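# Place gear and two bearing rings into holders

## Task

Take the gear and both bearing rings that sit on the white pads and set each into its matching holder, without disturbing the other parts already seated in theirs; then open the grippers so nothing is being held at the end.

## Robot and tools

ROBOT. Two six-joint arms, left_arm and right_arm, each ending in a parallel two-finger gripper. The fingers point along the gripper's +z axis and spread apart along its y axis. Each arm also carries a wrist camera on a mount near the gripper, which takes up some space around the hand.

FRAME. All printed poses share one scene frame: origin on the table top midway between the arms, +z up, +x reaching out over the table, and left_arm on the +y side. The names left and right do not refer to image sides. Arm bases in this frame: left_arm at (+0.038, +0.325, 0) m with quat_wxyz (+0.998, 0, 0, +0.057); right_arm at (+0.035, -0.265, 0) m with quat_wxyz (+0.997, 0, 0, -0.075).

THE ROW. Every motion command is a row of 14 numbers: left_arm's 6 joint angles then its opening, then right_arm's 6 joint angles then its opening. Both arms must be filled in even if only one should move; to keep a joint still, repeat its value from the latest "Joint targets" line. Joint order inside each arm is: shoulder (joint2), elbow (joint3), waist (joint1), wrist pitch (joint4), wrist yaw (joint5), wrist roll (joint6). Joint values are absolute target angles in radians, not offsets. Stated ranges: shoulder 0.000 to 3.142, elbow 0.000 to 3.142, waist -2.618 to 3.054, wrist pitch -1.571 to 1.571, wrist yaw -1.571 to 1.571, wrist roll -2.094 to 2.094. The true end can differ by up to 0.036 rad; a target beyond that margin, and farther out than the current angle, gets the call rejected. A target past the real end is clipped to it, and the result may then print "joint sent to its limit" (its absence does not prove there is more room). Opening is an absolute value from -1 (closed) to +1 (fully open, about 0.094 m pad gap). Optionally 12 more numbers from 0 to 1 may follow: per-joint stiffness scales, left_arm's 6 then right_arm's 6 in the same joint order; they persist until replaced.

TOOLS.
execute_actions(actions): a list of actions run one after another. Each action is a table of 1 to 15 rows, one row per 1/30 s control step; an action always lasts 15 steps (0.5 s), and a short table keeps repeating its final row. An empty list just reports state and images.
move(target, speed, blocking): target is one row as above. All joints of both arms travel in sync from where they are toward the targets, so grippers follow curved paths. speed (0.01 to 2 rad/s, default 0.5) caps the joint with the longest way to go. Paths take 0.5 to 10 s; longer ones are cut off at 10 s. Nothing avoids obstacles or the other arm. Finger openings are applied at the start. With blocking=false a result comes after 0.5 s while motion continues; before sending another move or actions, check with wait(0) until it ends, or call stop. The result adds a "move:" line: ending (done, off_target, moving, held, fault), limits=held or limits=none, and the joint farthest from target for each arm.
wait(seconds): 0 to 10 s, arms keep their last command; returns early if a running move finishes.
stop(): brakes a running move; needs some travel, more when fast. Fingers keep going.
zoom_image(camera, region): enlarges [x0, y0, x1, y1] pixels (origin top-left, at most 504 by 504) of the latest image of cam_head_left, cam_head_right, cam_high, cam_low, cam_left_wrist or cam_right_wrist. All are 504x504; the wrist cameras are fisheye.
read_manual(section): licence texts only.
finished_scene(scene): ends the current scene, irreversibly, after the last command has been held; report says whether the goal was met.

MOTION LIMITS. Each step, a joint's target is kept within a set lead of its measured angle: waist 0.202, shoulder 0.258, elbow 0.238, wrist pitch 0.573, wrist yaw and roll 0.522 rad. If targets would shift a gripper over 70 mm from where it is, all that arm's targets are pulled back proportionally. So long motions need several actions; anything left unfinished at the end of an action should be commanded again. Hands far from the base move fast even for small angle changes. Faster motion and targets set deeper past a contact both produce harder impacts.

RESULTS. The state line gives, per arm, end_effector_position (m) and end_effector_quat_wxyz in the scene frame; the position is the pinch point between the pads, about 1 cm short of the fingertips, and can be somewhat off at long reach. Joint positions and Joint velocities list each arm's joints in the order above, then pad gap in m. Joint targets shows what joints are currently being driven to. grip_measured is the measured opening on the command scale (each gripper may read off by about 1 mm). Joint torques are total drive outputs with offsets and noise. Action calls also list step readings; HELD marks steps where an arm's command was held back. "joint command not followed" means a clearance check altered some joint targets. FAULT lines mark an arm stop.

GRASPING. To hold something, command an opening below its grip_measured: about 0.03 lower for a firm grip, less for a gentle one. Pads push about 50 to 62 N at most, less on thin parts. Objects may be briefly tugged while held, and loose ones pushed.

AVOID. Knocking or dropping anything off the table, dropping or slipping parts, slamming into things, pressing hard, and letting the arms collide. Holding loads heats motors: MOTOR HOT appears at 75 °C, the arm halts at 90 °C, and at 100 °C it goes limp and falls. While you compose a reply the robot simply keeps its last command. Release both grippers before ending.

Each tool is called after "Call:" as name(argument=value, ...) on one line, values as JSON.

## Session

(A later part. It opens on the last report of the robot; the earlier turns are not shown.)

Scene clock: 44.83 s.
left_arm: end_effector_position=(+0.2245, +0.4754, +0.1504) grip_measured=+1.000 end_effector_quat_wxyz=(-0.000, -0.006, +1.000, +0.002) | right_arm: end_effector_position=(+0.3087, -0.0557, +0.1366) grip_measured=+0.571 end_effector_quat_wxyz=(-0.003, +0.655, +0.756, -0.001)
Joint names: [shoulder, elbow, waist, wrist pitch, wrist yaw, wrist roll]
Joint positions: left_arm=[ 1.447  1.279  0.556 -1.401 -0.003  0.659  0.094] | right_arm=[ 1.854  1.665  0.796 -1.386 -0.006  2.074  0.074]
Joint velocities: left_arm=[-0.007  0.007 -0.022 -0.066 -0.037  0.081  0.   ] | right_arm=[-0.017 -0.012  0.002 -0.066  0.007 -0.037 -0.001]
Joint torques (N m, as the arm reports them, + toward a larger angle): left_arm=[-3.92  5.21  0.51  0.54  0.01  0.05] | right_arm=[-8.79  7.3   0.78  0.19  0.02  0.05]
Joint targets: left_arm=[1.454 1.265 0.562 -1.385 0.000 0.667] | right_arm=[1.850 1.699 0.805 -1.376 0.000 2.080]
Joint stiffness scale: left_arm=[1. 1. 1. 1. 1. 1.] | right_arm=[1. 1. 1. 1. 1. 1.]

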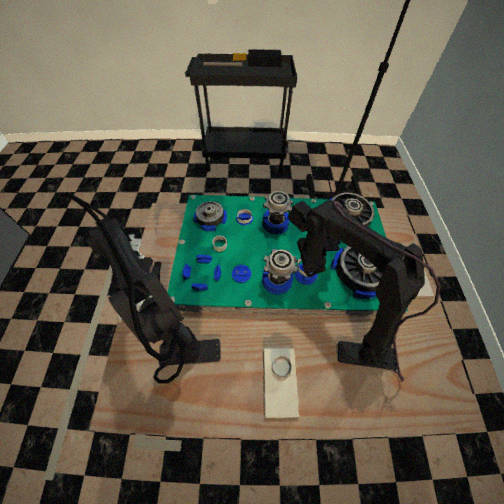

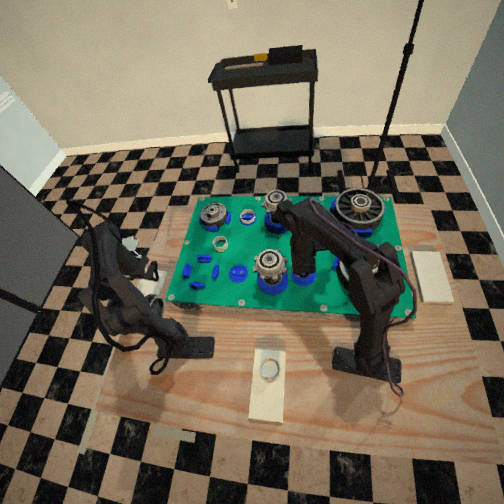

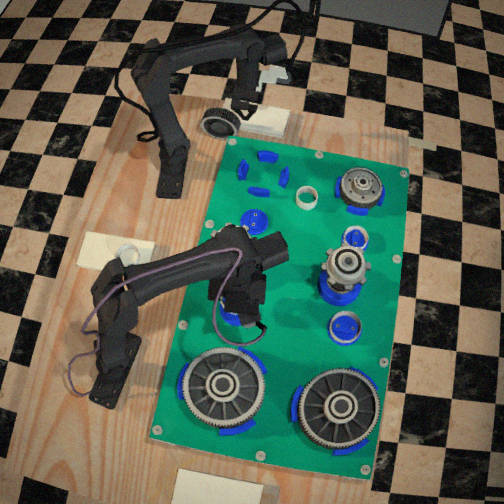

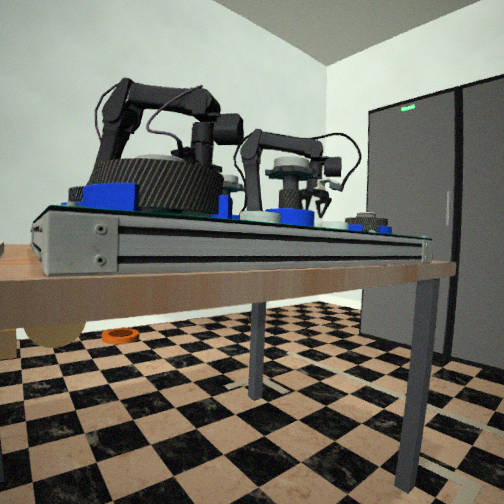

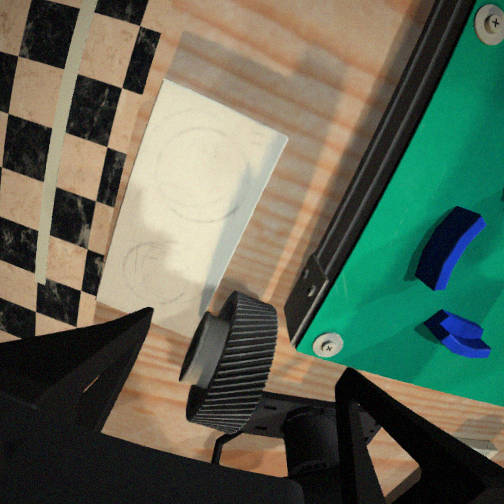

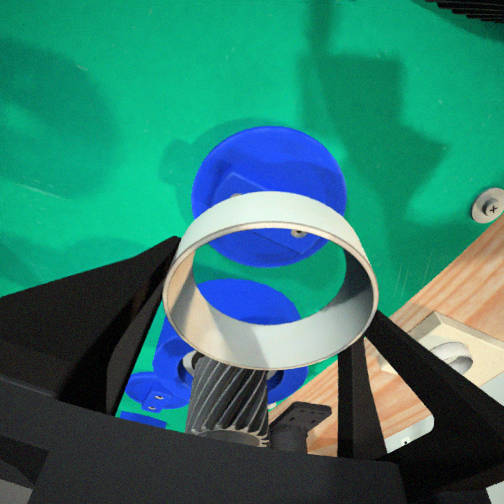

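Call:
move(target=[1.165,1.07,0.86,-1.483,0,0.972,1, 1.85,1.699,0.805,-1.376,0,2.08,0.54], speed=0.6)

Scene clock: 46.60 s.
left_arm: end_effector_position=(+0.1331, +0.4661, +0.1499) grip_measured=+1.000 end_effector_quat_wxyz=(-0.003, -0.001, +1.000, +0.000) | right_arm: end_effector_position=(+0.3087, -0.0557, +0.1366) grip_measured=+0.571 end_effector_quat_wxyz=(-0.003, +0.655, +0.756, -0.001)
Joint names: [shoulder, elbow, waist, wrist pitch, wrist yaw, wrist roll]
Joint positions: left_arm=[ 1.185  1.085  0.851 -1.473 -0.004  0.964  0.094] | right_arm=[ 1.854  1.665  0.796 -1.386 -0.006  2.074  0.074]
Joint velocities: left_arm=[-0.002 -0.007 -0.007 -0.007 -0.022  0.007  0.   ] | right_arm=[-0.002  0.012  0.007 -0.007 -0.007 -0.007 -0.001]
Joint torques (N m, as the arm reports them, + toward a larger angle): left_arm=[-3.9   5.13  0.77  0.22  0.    0.05] | right_arm=[-8.82  7.4   0.79  0.19  0.01  0.04]
Joint targets: left_arm=[1.165 1.070 0.860 -1.483 -0.000 0.972] | right_arm=[1.850 1.699 0.805 -1.376 -0.000 2.080]
Joint stiffness scale: left_arm=[1. 1. 1. 1. 1. 1.] | right_arm=[1. 1. 1. 1. 1. 1.]
move: off_target (right_arm); limits=none; left_arm: farthest joint: the shoulder, 0.020 radians from its target (0.282 radians at the start); right_arm: farthest joint: the elbow, 0.034 radians from its target (0.034 radians at the start)

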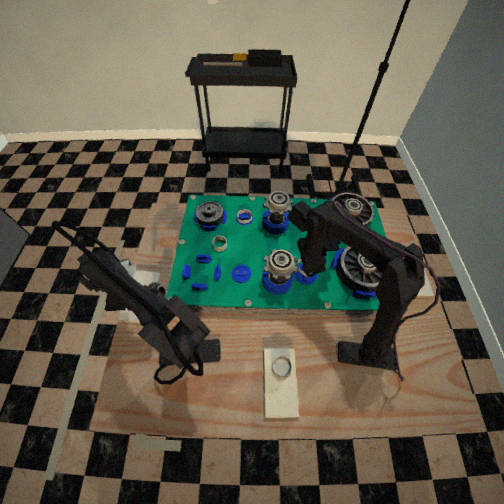

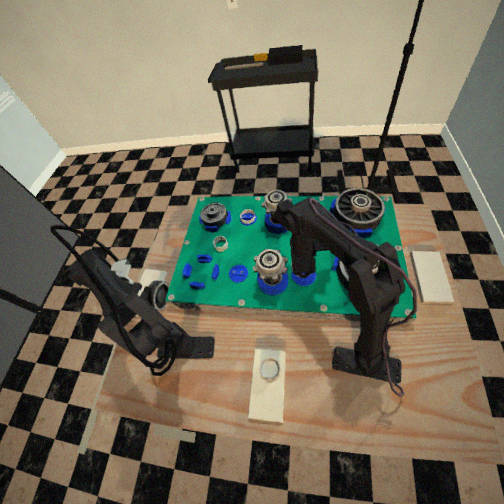

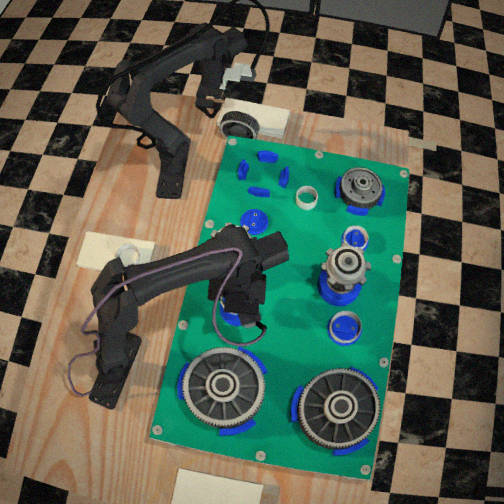

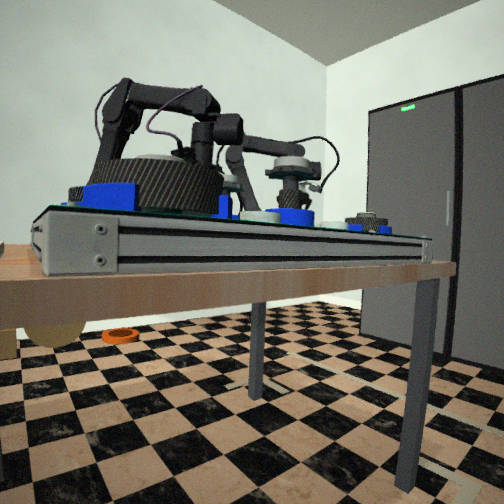

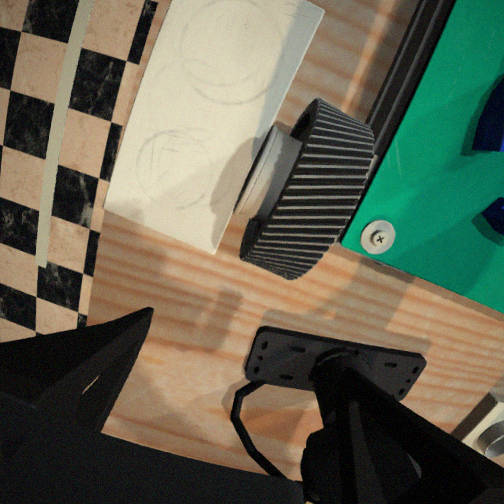

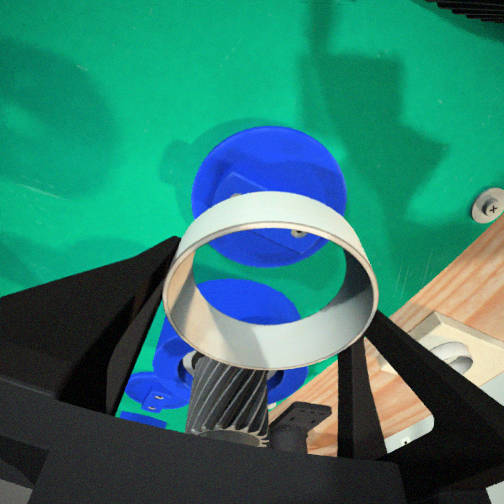

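Call:
move(target=[1.598,1.35,0.392,-1.30,0,0.508,1, 1.85,1.699,0.805,-1.376,0,2.08,0.54], speed=0.8)

Scene clock: 48.57 s.
left_arm: end_effector_position=(+0.2739, +0.4593, +0.1224) grip_measured=+1.000 end_effector_quat_wxyz=(-0.015, +0.003, +1.000, -0.006) | right_arm: end_effector_position=(+0.3087, -0.0557, +0.1366) grip_measured=+0.571 end_effector_quat_wxyz=(-0.003, +0.655, +0.756, -0.001)
Joint names: [shoulder, elbow, waist, wrist pitch, wrist yaw, wrist roll]
Joint positions: left_arm=[ 1.599  1.312  0.395 -1.316 -0.004  0.516  0.094] | right_arm=[ 1.854  1.665  0.796 -1.386 -0.006  2.074  0.074]
Joint velocities: left_arm=[ 0.002  0.012 -0.002 -0.051 -0.007 -0.081  0.   ] | right_arm=[-0.007  0.007 -0.007 -0.022  0.007  0.022 -0.   ]
Joint torques (N m, as the arm reports them, + toward a larger angle): left_arm=[-5.64  9.83 -0.18  0.49  0.01 -0.1 ] | right_arm=[-8.82  7.34  0.76  0.2   0.02  0.05]
Joint targets: left_arm=[1.598 1.350 0.392 -1.300 0.000 0.508] | right_arm=[1.850 1.699 0.805 -1.376 -0.000 2.080]
Joint stiffness scale: left_arm=[1. 1. 1. 1. 1. 1.] | right_arm=[1. 1. 1. 1. 1. 1.]
move: off_target (left_arm, right_arm); limits=none; left_arm: farthest joint: the elbow, 0.038 radians from its target (0.265 radians at the start); right_arm: farthest joint: the elbow, 0.034 radians from its target (0.034 radians at the start)

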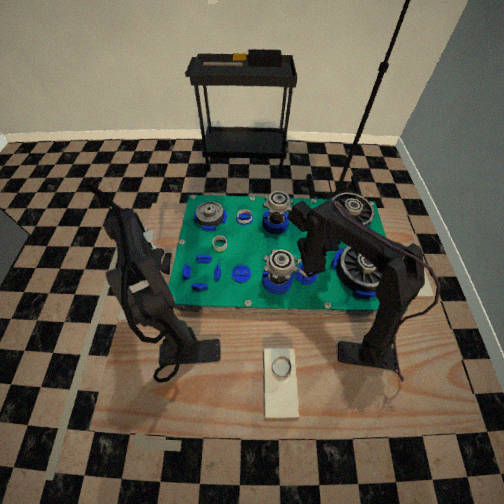

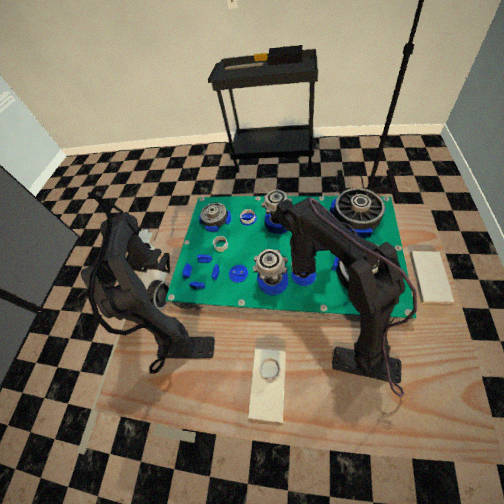

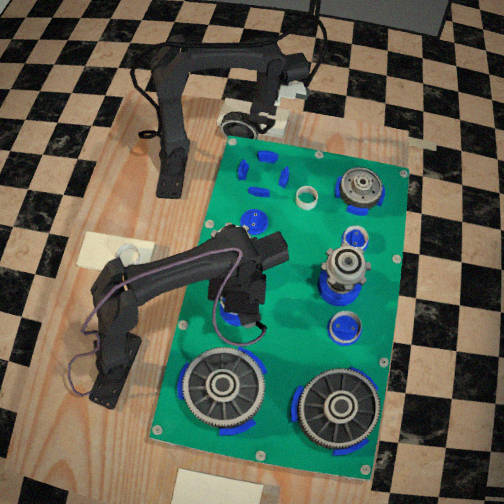

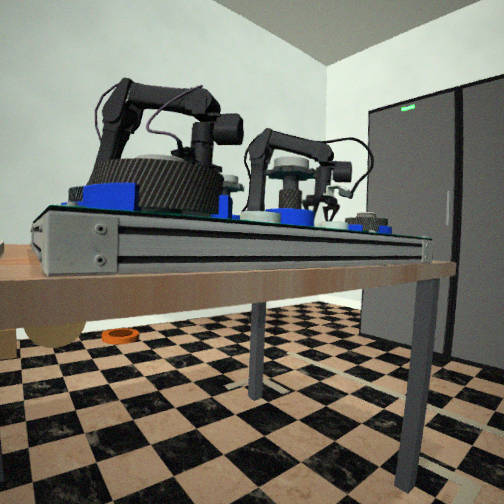

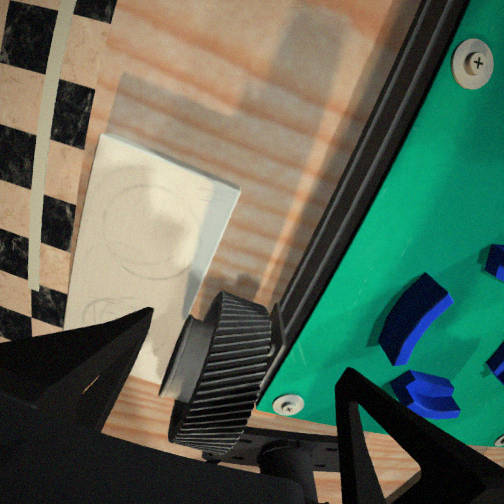

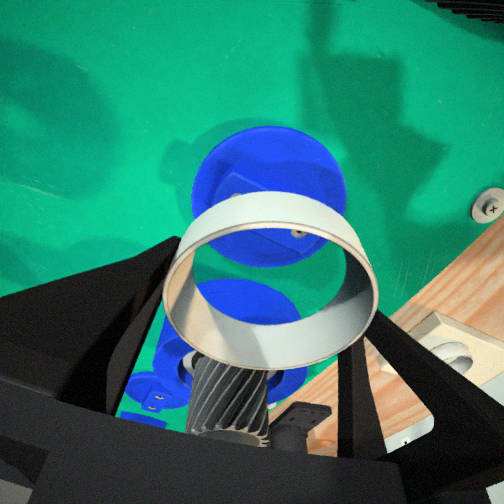

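Call:
move(target=[1.305,0.967,0.639,-1.211,0,0.752,1, 1.85,1.699,0.805,-1.376,0,2.08,0.54], speed=0.6)

Scene clock: 50.17 s.
left_arm: end_effector_position=(+0.1884, +0.4666, +0.0992) grip_measured=+1.000 end_effector_quat_wxyz=(-0.003, -0.001, +1.000, -0.000) | right_arm: end_effector_position=(+0.3087, -0.0557, +0.1366) grip_measured=+0.571 end_effector_quat_wxyz=(-0.003, +0.655, +0.756, -0.001)
Joint names: [shoulder, elbow, waist, wrist pitch, wrist yaw, wrist roll]
Joint positions: left_arm=[ 1.329  0.98   0.631 -1.227 -0.004  0.744  0.094] | right_arm=[ 1.854  1.665  0.796 -1.386 -0.006  2.074  0.074]
Joint velocities: left_arm=[ 0.002 -0.007 -0.022  0.066 -0.022 -0.066  0.   ] | right_arm=[-0.007  0.012 -0.022  0.022 -0.037  0.022  0.001]
Joint torques (N m, as the arm reports them, + toward a larger angle): left_arm=[-5.31  5.36  0.69  0.54  0.01  0.07] | right_arm=[-8.81  7.33  0.77  0.19 -0.01  0.04]
Joint targets: left_arm=[1.305 0.967 0.639 -1.211 -0.000 0.752] | right_arm=[1.850 1.699 0.805 -1.376 0.000 2.080]
Joint stiffness scale: left_arm=[1. 1. 1. 1. 1. 1.] | right_arm=[1. 1. 1. 1. 1. 1.]
move: off_target (left_arm, right_arm); limits=none; left_arm: farthest joint: the shoulder, 0.024 radians from its target (0.294 radians at the start); right_arm: farthest joint: the elbow, 0.034 radians from its target (0.034 radians at the start)

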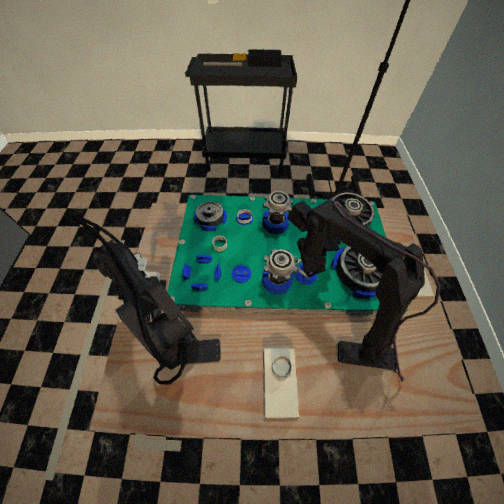

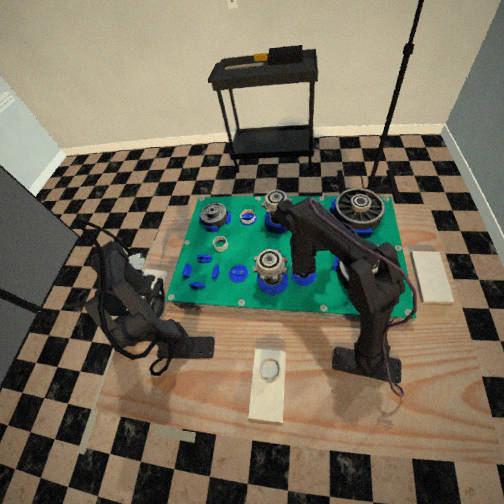

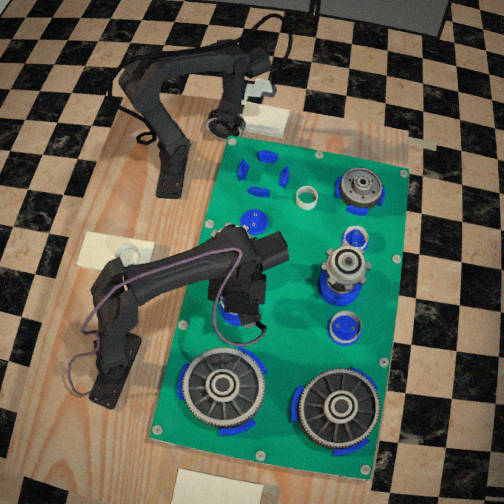

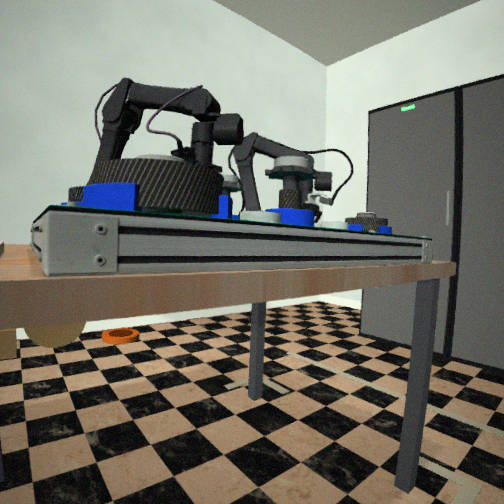

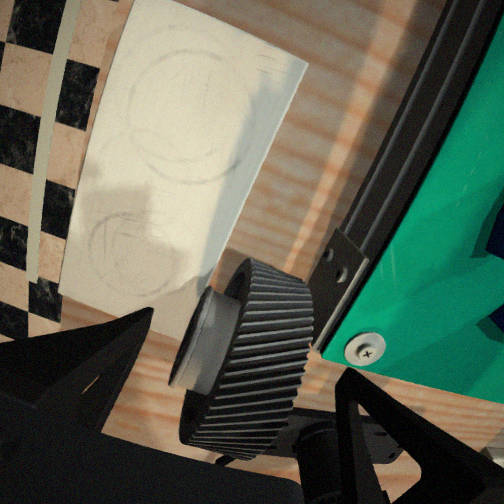

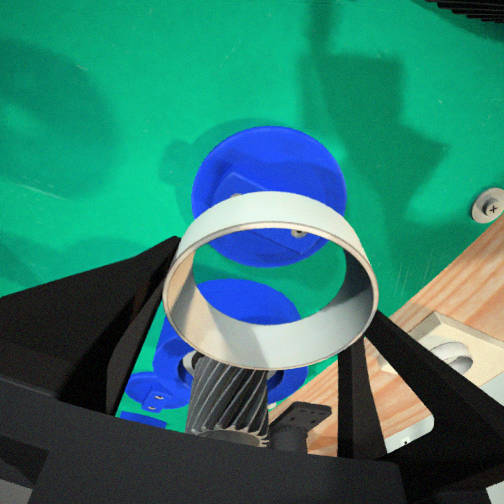

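Call:
execute_actions(actions=[[[1.305,0.942,0.639,-1.185,0,0.752,0.45, 1.85,1.699,0.805,-1.376,0,2.08,0.54]]])

Scene clock: 51.20 s.
left_arm: end_effector_position=(+0.1877, +0.4659, +0.0929) grip_measured=+0.452 end_effector_quat_wxyz=(-0.003, -0.001, +1.000, -0.000) | right_arm: end_effector_position=(+0.3087, -0.0557, +0.1366) grip_measured=+0.571 end_effector_quat_wxyz=(-0.003, +0.655, +0.756, -0.001)
Joint names: [shoulder, elbow, waist, wrist pitch, wrist yaw, wrist roll]
Joint positions: left_arm=[ 1.328  0.954  0.631 -1.202 -0.004  0.744  0.068] | right_arm=[ 1.854  1.665  0.796 -1.386 -0.006  2.074  0.074]
Joint velocities: left_arm=[-0.007 -0.007 -0.007  0.007  0.066  0.051  0.001] | right_arm=[ 0.007  0.007  0.007 -0.081 -0.037 -0.037  0.   ]
Joint torques (N m, as the arm reports them, + toward a larger angle): left_arm=[-5.21  5.37  0.7   0.53  0.01  0.05] | right_arm=[-8.83  7.32  0.82  0.19  0.02  0.05]
Joint targets: left_arm=[1.305 0.942 0.639 -1.185 0.000 0.752] | right_arm=[1.850 1.699 0.805 -1.376 0.000 2.080]
Joint stiffness scale: left_arm=[1. 1. 1. 1. 1. 1.] | right_arm=[1. 1. 1. 1. 1. 1.]
Step readings (joint positions):
0: left_arm=[1.329 0.980 0.631 -1.227 -0.004 0.744] | right_arm=[1.854 1.665 0.796 -1.386 -0.006 2.074]
1: left_arm=[1.329 0.977 0.631 -1.223 -0.004 0.744] | right_arm=[1.854 1.665 0.796 -1.386 -0.006 2.074]
2: left_arm=[1.328 0.971 0.631 -1.216 -0.004 0.744] | right_arm=[1.854 1.665 0.796 -1.386 -0.006 2.074]
4: left_arm=[1.328 0.960 0.631 -1.210 -0.004 0.744] | right_arm=[1.854 1.665 0.796 -1.386 -0.006 2.074]
8: left_arm=[1.328 0.954 0.631 -1.207 -0.004 0.744] | right_arm=[1.854 1.665 0.796 -1.386 -0.006 2.074]
15: Joint positions above

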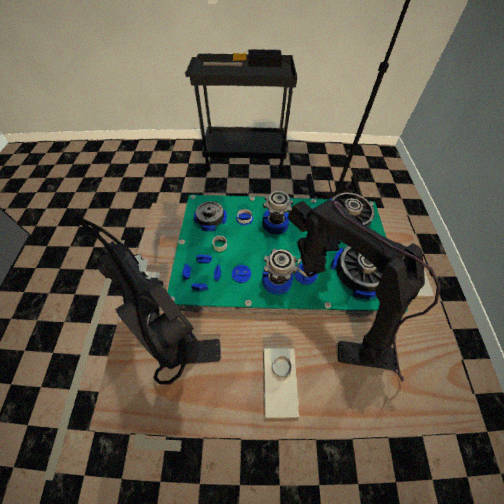

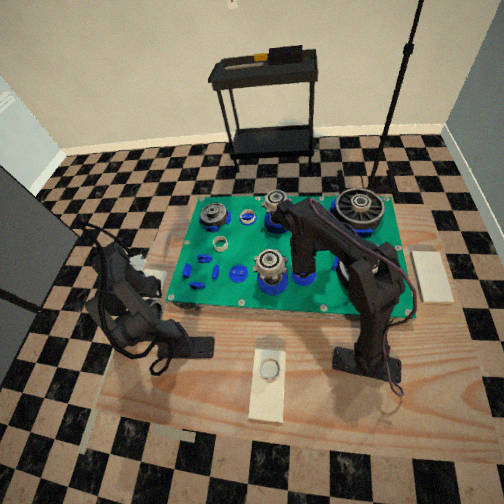

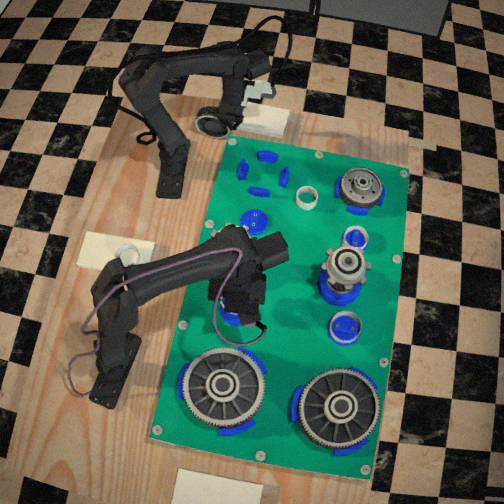

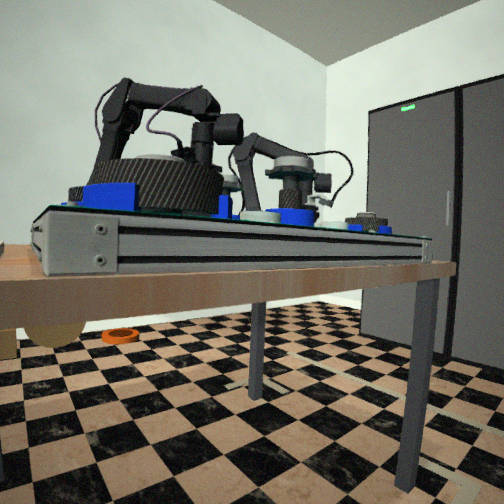

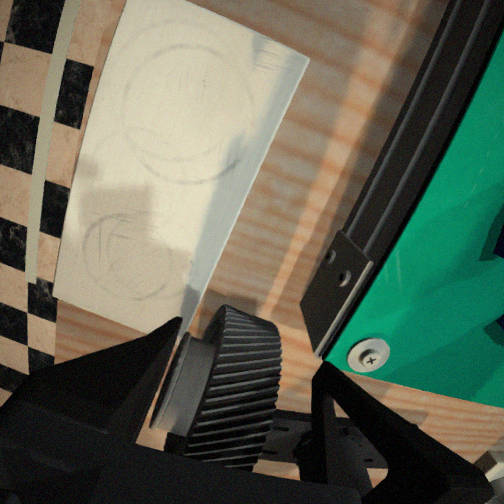

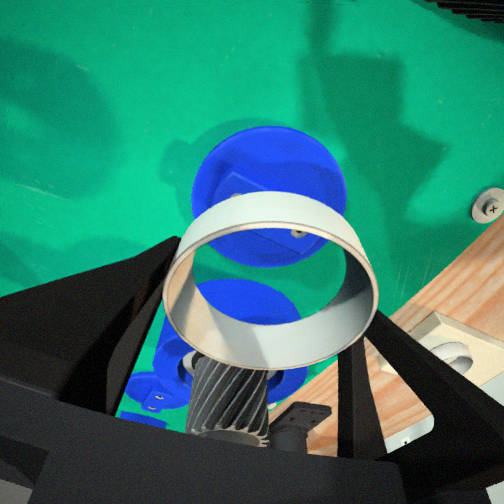

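Call:
wait(seconds=0.6)

Scene clock: 51.93 s.
left_arm: end_effector_position=(+0.1879, +0.4661, +0.0929) grip_measured=+0.452 end_effector_quat_wxyz=(-0.003, -0.001, +1.000, +0.000) | right_arm: end_effector_position=(+0.3087, -0.0557, +0.1366) grip_measured=+0.571 end_effector_quat_wxyz=(-0.003, +0.655, +0.756, -0.001)
Joint names: [shoulder, elbow, waist, wrist pitch, wrist yaw, wrist roll]
Joint positions: left_arm=[ 1.328  0.954  0.631 -1.201 -0.004  0.744  0.068] | right_arm=[ 1.854  1.665  0.796 -1.386 -0.006  2.074  0.074]
Joint velocities: left_arm=[-0.002 -0.002 -0.007 -0.022 -0.007  0.007  0.001] | right_arm=[ 0.007 -0.017  0.012  0.066  0.007  0.007 -0.   ]
Joint torques (N m, as the arm reports them, + toward a larger angle): left_arm=[-5.2   5.31  0.7   0.54  0.02  0.05] | right_arm=[-8.82  7.32  0.84  0.18  0.02  0.05]
Joint targets: left_arm=[1.305 0.942 0.639 -1.185 0.000 0.752] | right_arm=[1.850 1.699 0.805 -1.376 0.000 2.080]
Joint stiffness scale: left_arm=[1. 1. 1. 1. 1. 1.] | right_arm=[1. 1. 1. 1. 1. 1.]
wait: 0.60 s; at rest by 0.03 s

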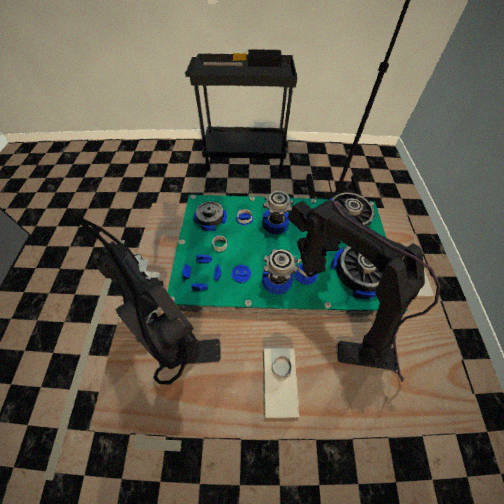

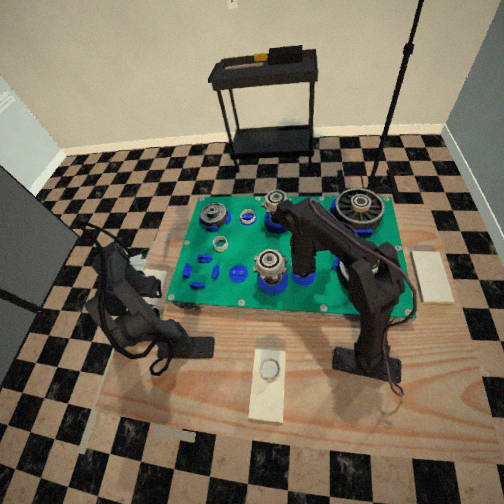

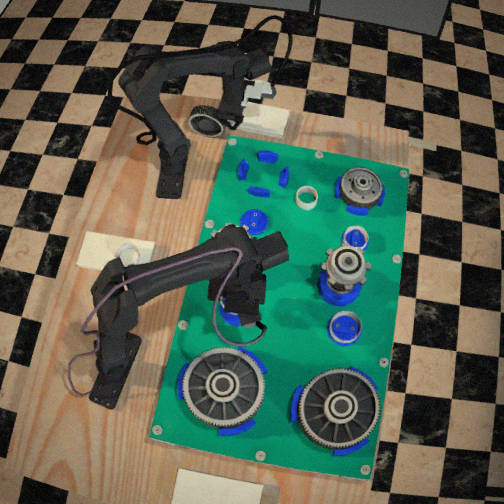

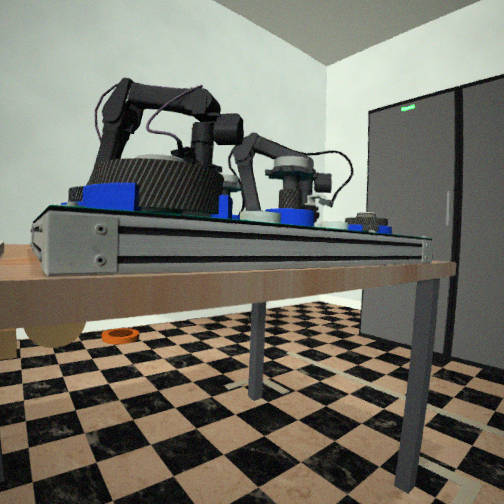

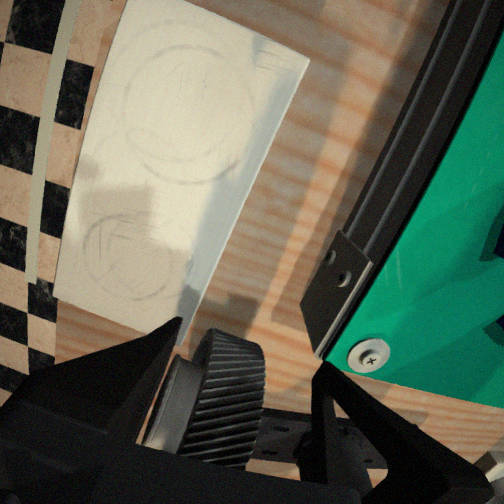

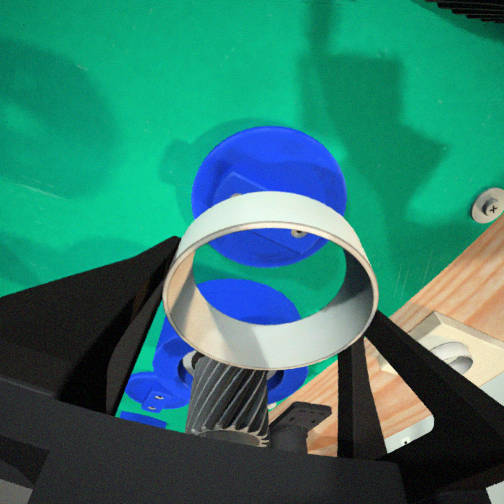

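Call:
wait(seconds=0.5)

Scene clock: 52.63 s.
left_arm: end_effector_position=(+0.1879, +0.4661, +0.0929) grip_measured=+0.452 end_effector_quat_wxyz=(-0.003, -0.001, +1.000, +0.000) | right_arm: end_effector_position=(+0.3087, -0.0557, +0.1366) grip_measured=+0.571 end_effector_quat_wxyz=(-0.003, +0.655, +0.756, -0.001)
Joint names: [shoulder, elbow, waist, wrist pitch, wrist yaw, wrist roll]
Joint positions: left_arm=[ 1.328  0.954  0.631 -1.201 -0.004  0.744  0.068] | right_arm=[ 1.854  1.665  0.796 -1.386 -0.006  2.074  0.074]
Joint velocities: left_arm=[-0.002 -0.017 -0.007  0.007 -0.051 -0.022 -0.   ] | right_arm=[ 0.012 -0.017 -0.002 -0.066  0.037  0.022  0.001]
Joint torques (N m, as the arm reports them, + toward a larger angle): left_arm=[-5.23  5.32  0.71  0.54  0.01  0.06] | right_arm=[-8.82  7.36  0.76  0.18  0.02  0.05]
Joint targets: left_arm=[1.305 0.942 0.639 -1.185 -0.000 0.752] | right_arm=[1.850 1.699 0.805 -1.376 0.000 2.080]
Joint stiffness scale: left_arm=[1. 1. 1. 1. 1. 1.] | right_arm=[1. 1. 1. 1. 1. 1.]
wait: 0.50 s; at rest from the start

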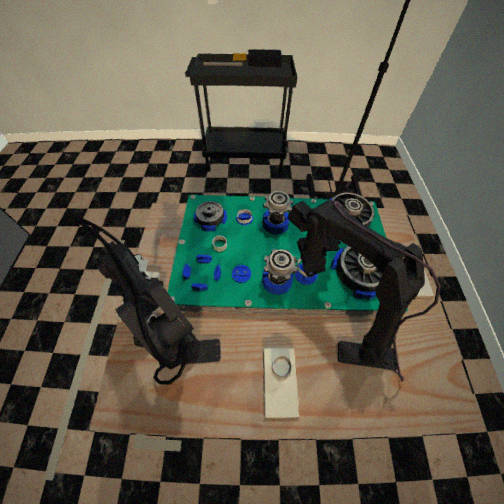

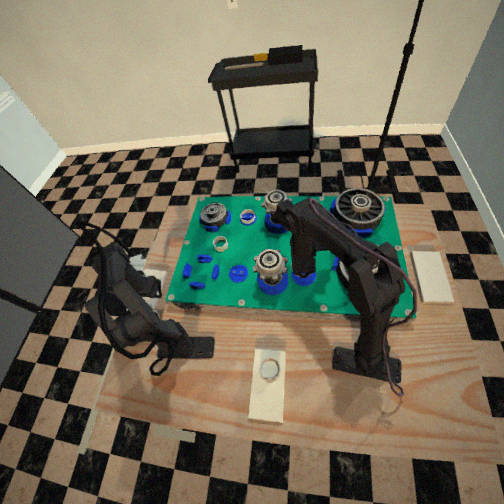

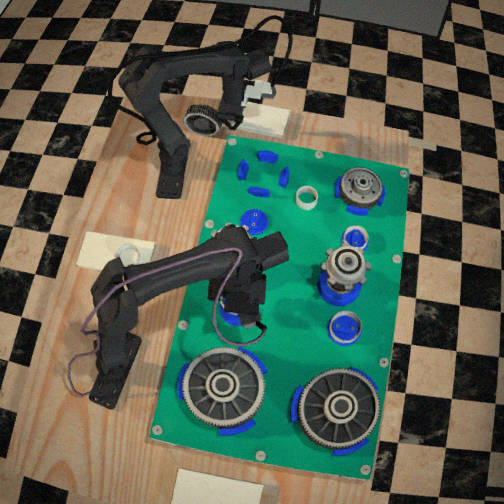

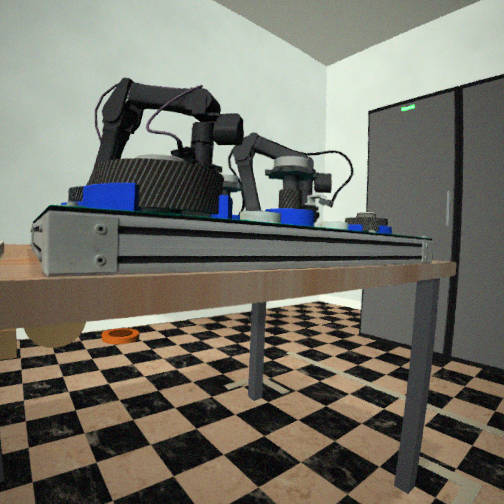

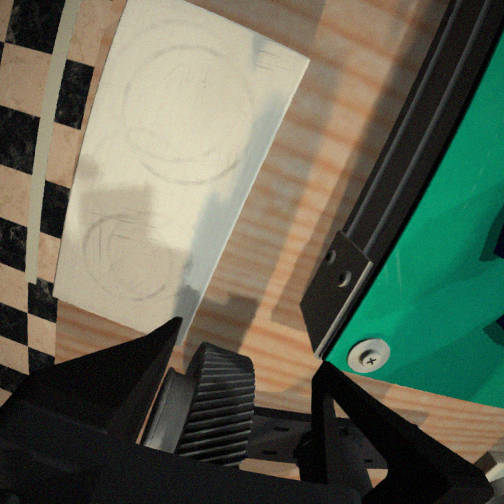

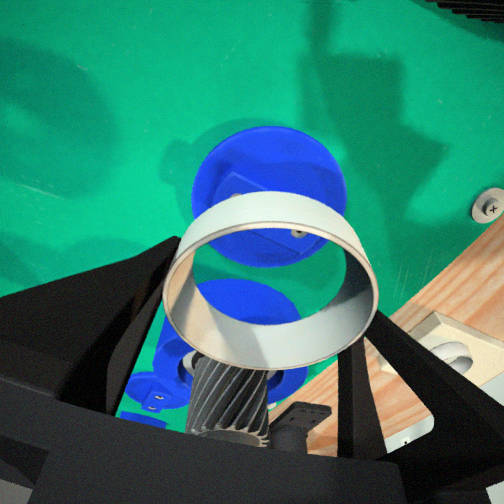

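Call:
move(target=[1.12,0.82,0.936,-1.272,0,1.049,0.8, 1.85,1.699,0.805,-1.376,0,2.08,0.54], speed=0.5)

Scene clock: 54.70 s.
left_arm: end_effector_position=(+0.1186, +0.4668, +0.0933) grip_measured=+0.798 end_effector_quat_wxyz=(-0.001, -0.000, +1.000, +0.003) | right_arm: end_effector_position=(+0.3087, -0.0557, +0.1366) grip_measured=+0.571 end_effector_quat_wxyz=(-0.003, +0.655, +0.756, -0.001)
Joint names: [shoulder, elbow, waist, wrist pitch, wrist yaw, wrist roll]
Joint positions: left_arm=[ 1.143  0.835  0.927 -1.26  -0.005  1.041  0.084] | right_arm=[ 1.854  1.665  0.796 -1.386 -0.006  2.074  0.074]
Joint velocities: left_arm=[-0.002  0.017  0.012 -0.051  0.022  0.007  0.   ] | right_arm=[ 0.002 -0.002 -0.012 -0.081 -0.007 -0.066  0.   ]
Joint torques (N m, as the arm reports them, + toward a larger angle): left_arm=[-3.83  5.26  0.67  0.21  0.01  0.08] | right_arm=[-8.87  7.4   0.76  0.2   0.    0.05]
Joint targets: left_arm=[1.120 0.820 0.936 -1.272 -0.000 1.049] | right_arm=[1.850 1.699 0.805 -1.376 -0.000 2.080]
Joint stiffness scale: left_arm=[1. 1. 1. 1. 1. 1.] | right_arm=[1. 1. 1. 1. 1. 1.]
move: off_target (left_arm, right_arm); limits=none; left_arm: farthest joint: the shoulder, 0.023 radians from its target (0.208 radians at the start); right_arm: farthest joint: the elbow, 0.034 radians from its target (0.034 radians at the start)

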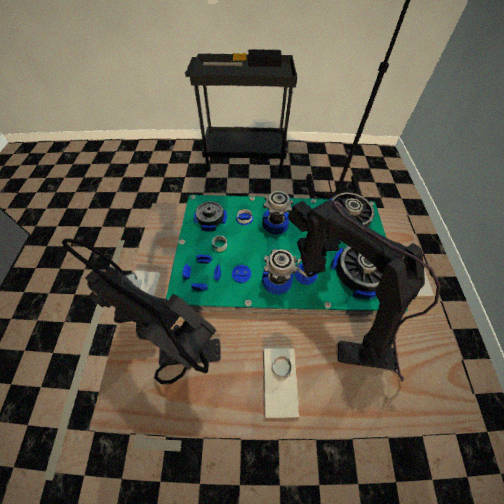

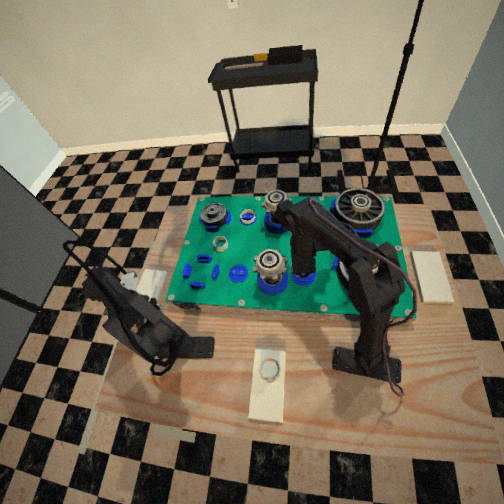

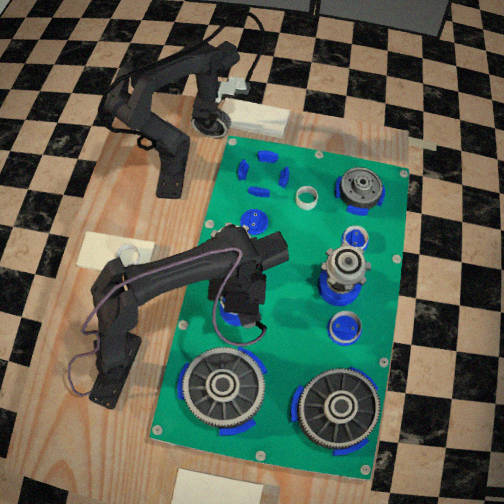

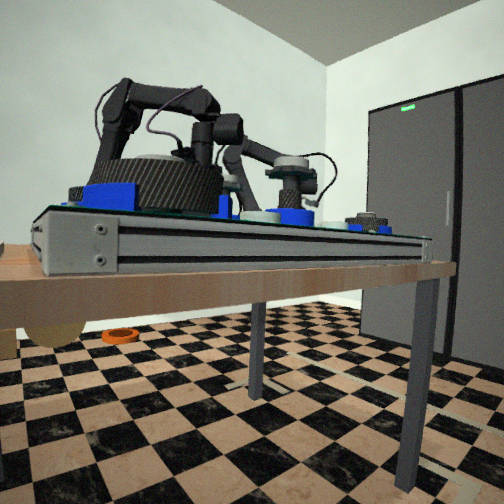

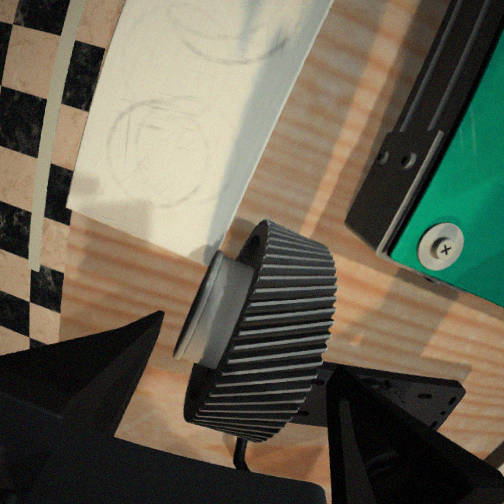

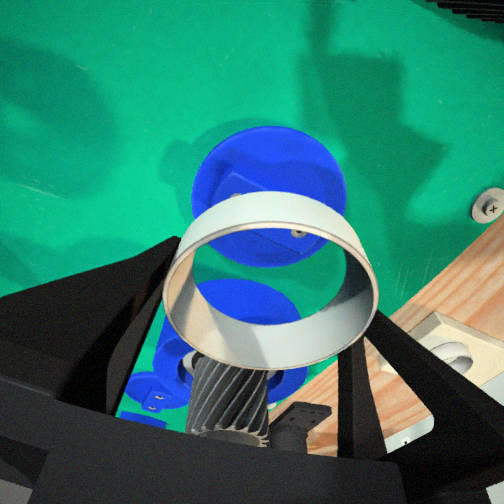

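Call:
execute_actions(actions=[[[1.12,0.82,0.936,-1.272,0,1.049,-0.3, 1.85,1.699,0.805,-1.376,0,2.08,0.54]]])

Scene clock: 56.70 s.
left_arm: end_effector_position=(+0.1186, +0.4662, +0.0932) grip_measured=-0.285 end_effector_quat_wxyz=(-0.001, +0.001, +1.000, +0.001) | right_arm: end_effector_position=(+0.3087, -0.0557, +0.1366) grip_measured=+0.571 end_effector_quat_wxyz=(-0.003, +0.655, +0.756, -0.001)
Joint names: [shoulder, elbow, waist, wrist pitch, wrist yaw, wrist roll]
Joint positions: left_arm=[ 1.143  0.835  0.927 -1.262 -0.003  1.044  0.034] | right_arm=[ 1.854  1.665  0.796 -1.386 -0.006  2.074  0.074]
Joint velocities: left_arm=[-0.017  0.022 -0.002 -0.037 -0.007  0.051  0.002] | right_arm=[ 0.002  0.002  0.002  0.007  0.007 -0.007 -0.   ]
Joint torques (N m, as the arm reports them, + toward a larger angle): left_arm=[-3.82  5.17  0.67  0.24 -0.01  0.03] | right_arm=[-8.87  7.31  0.81  0.2   0.    0.06]
Joint targets: left_arm=[1.120 0.820 0.936 -1.272 0.000 1.049] | right_arm=[1.850 1.699 0.805 -1.376 -0.000 2.080]
Joint stiffness scale: left_arm=[1. 1. 1. 1. 1. 1.] | right_arm=[1. 1. 1. 1. 1. 1.]
Step readings (joint positions):
0: left_arm=[1.143 0.835 0.927 -1.260 -0.005 1.042] | right_arm=[1.854 1.665 0.796 -1.386 -0.006 2.074]
1: left_arm=[1.143 0.835 0.927 -1.260 -0.005 1.042] | right_arm=[1.854 1.665 0.796 -1.386 -0.006 2.074]
2: left_arm=[1.143 0.835 0.927 -1.260 -0.005 1.042] | right_arm=[1.854 1.665 0.796 -1.386 -0.006 2.074]
4: left_arm=[1.143 0.835 0.927 -1.260 -0.005 1.042] | right_arm=[1.854 1.665 0.796 -1.386 -0.006 2.074]
8: left_arm=[1.143 0.835 0.927 -1.262 -0.003 1.044] | right_arm=[1.854 1.665 0.796 -1.386 -0.006 2.074]
15: Joint positions above

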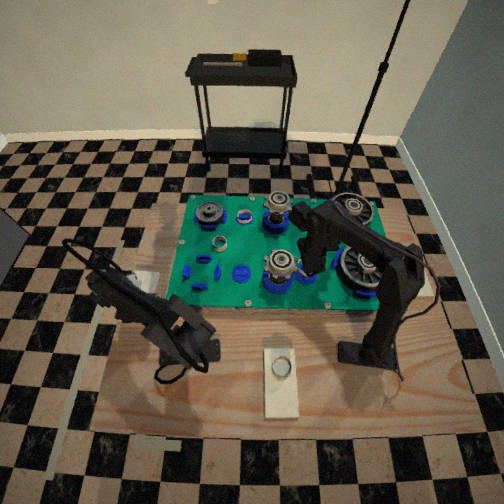

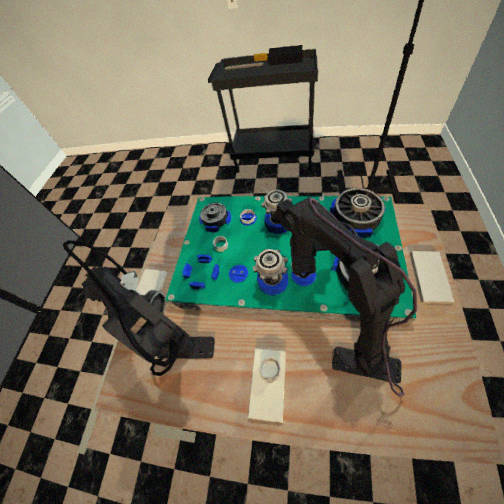

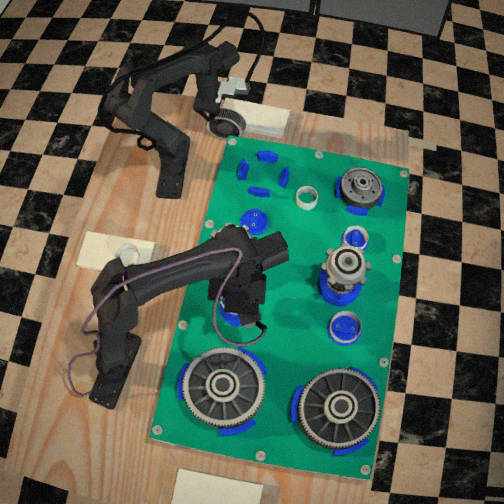

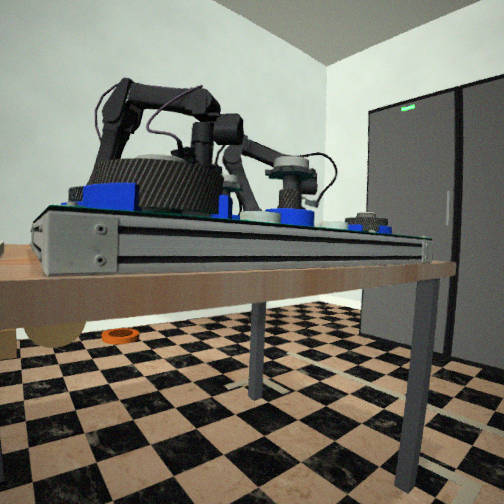

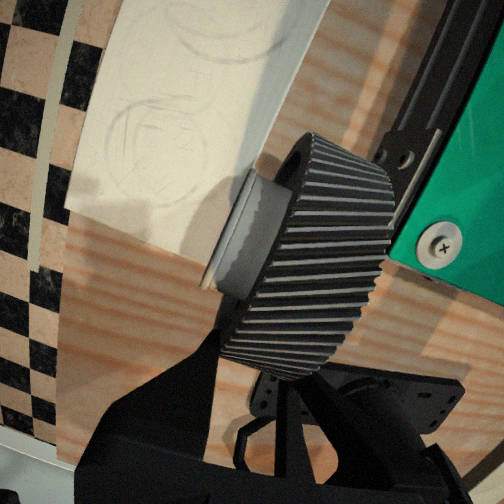

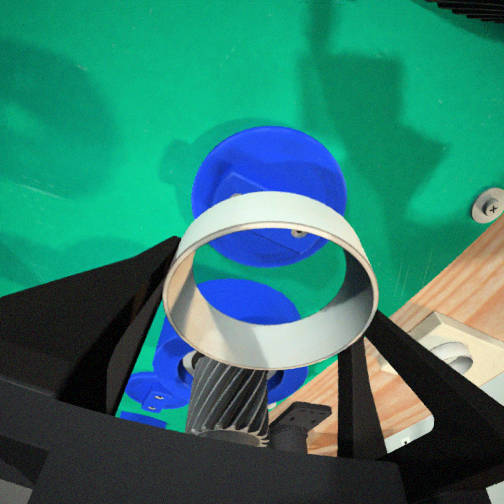

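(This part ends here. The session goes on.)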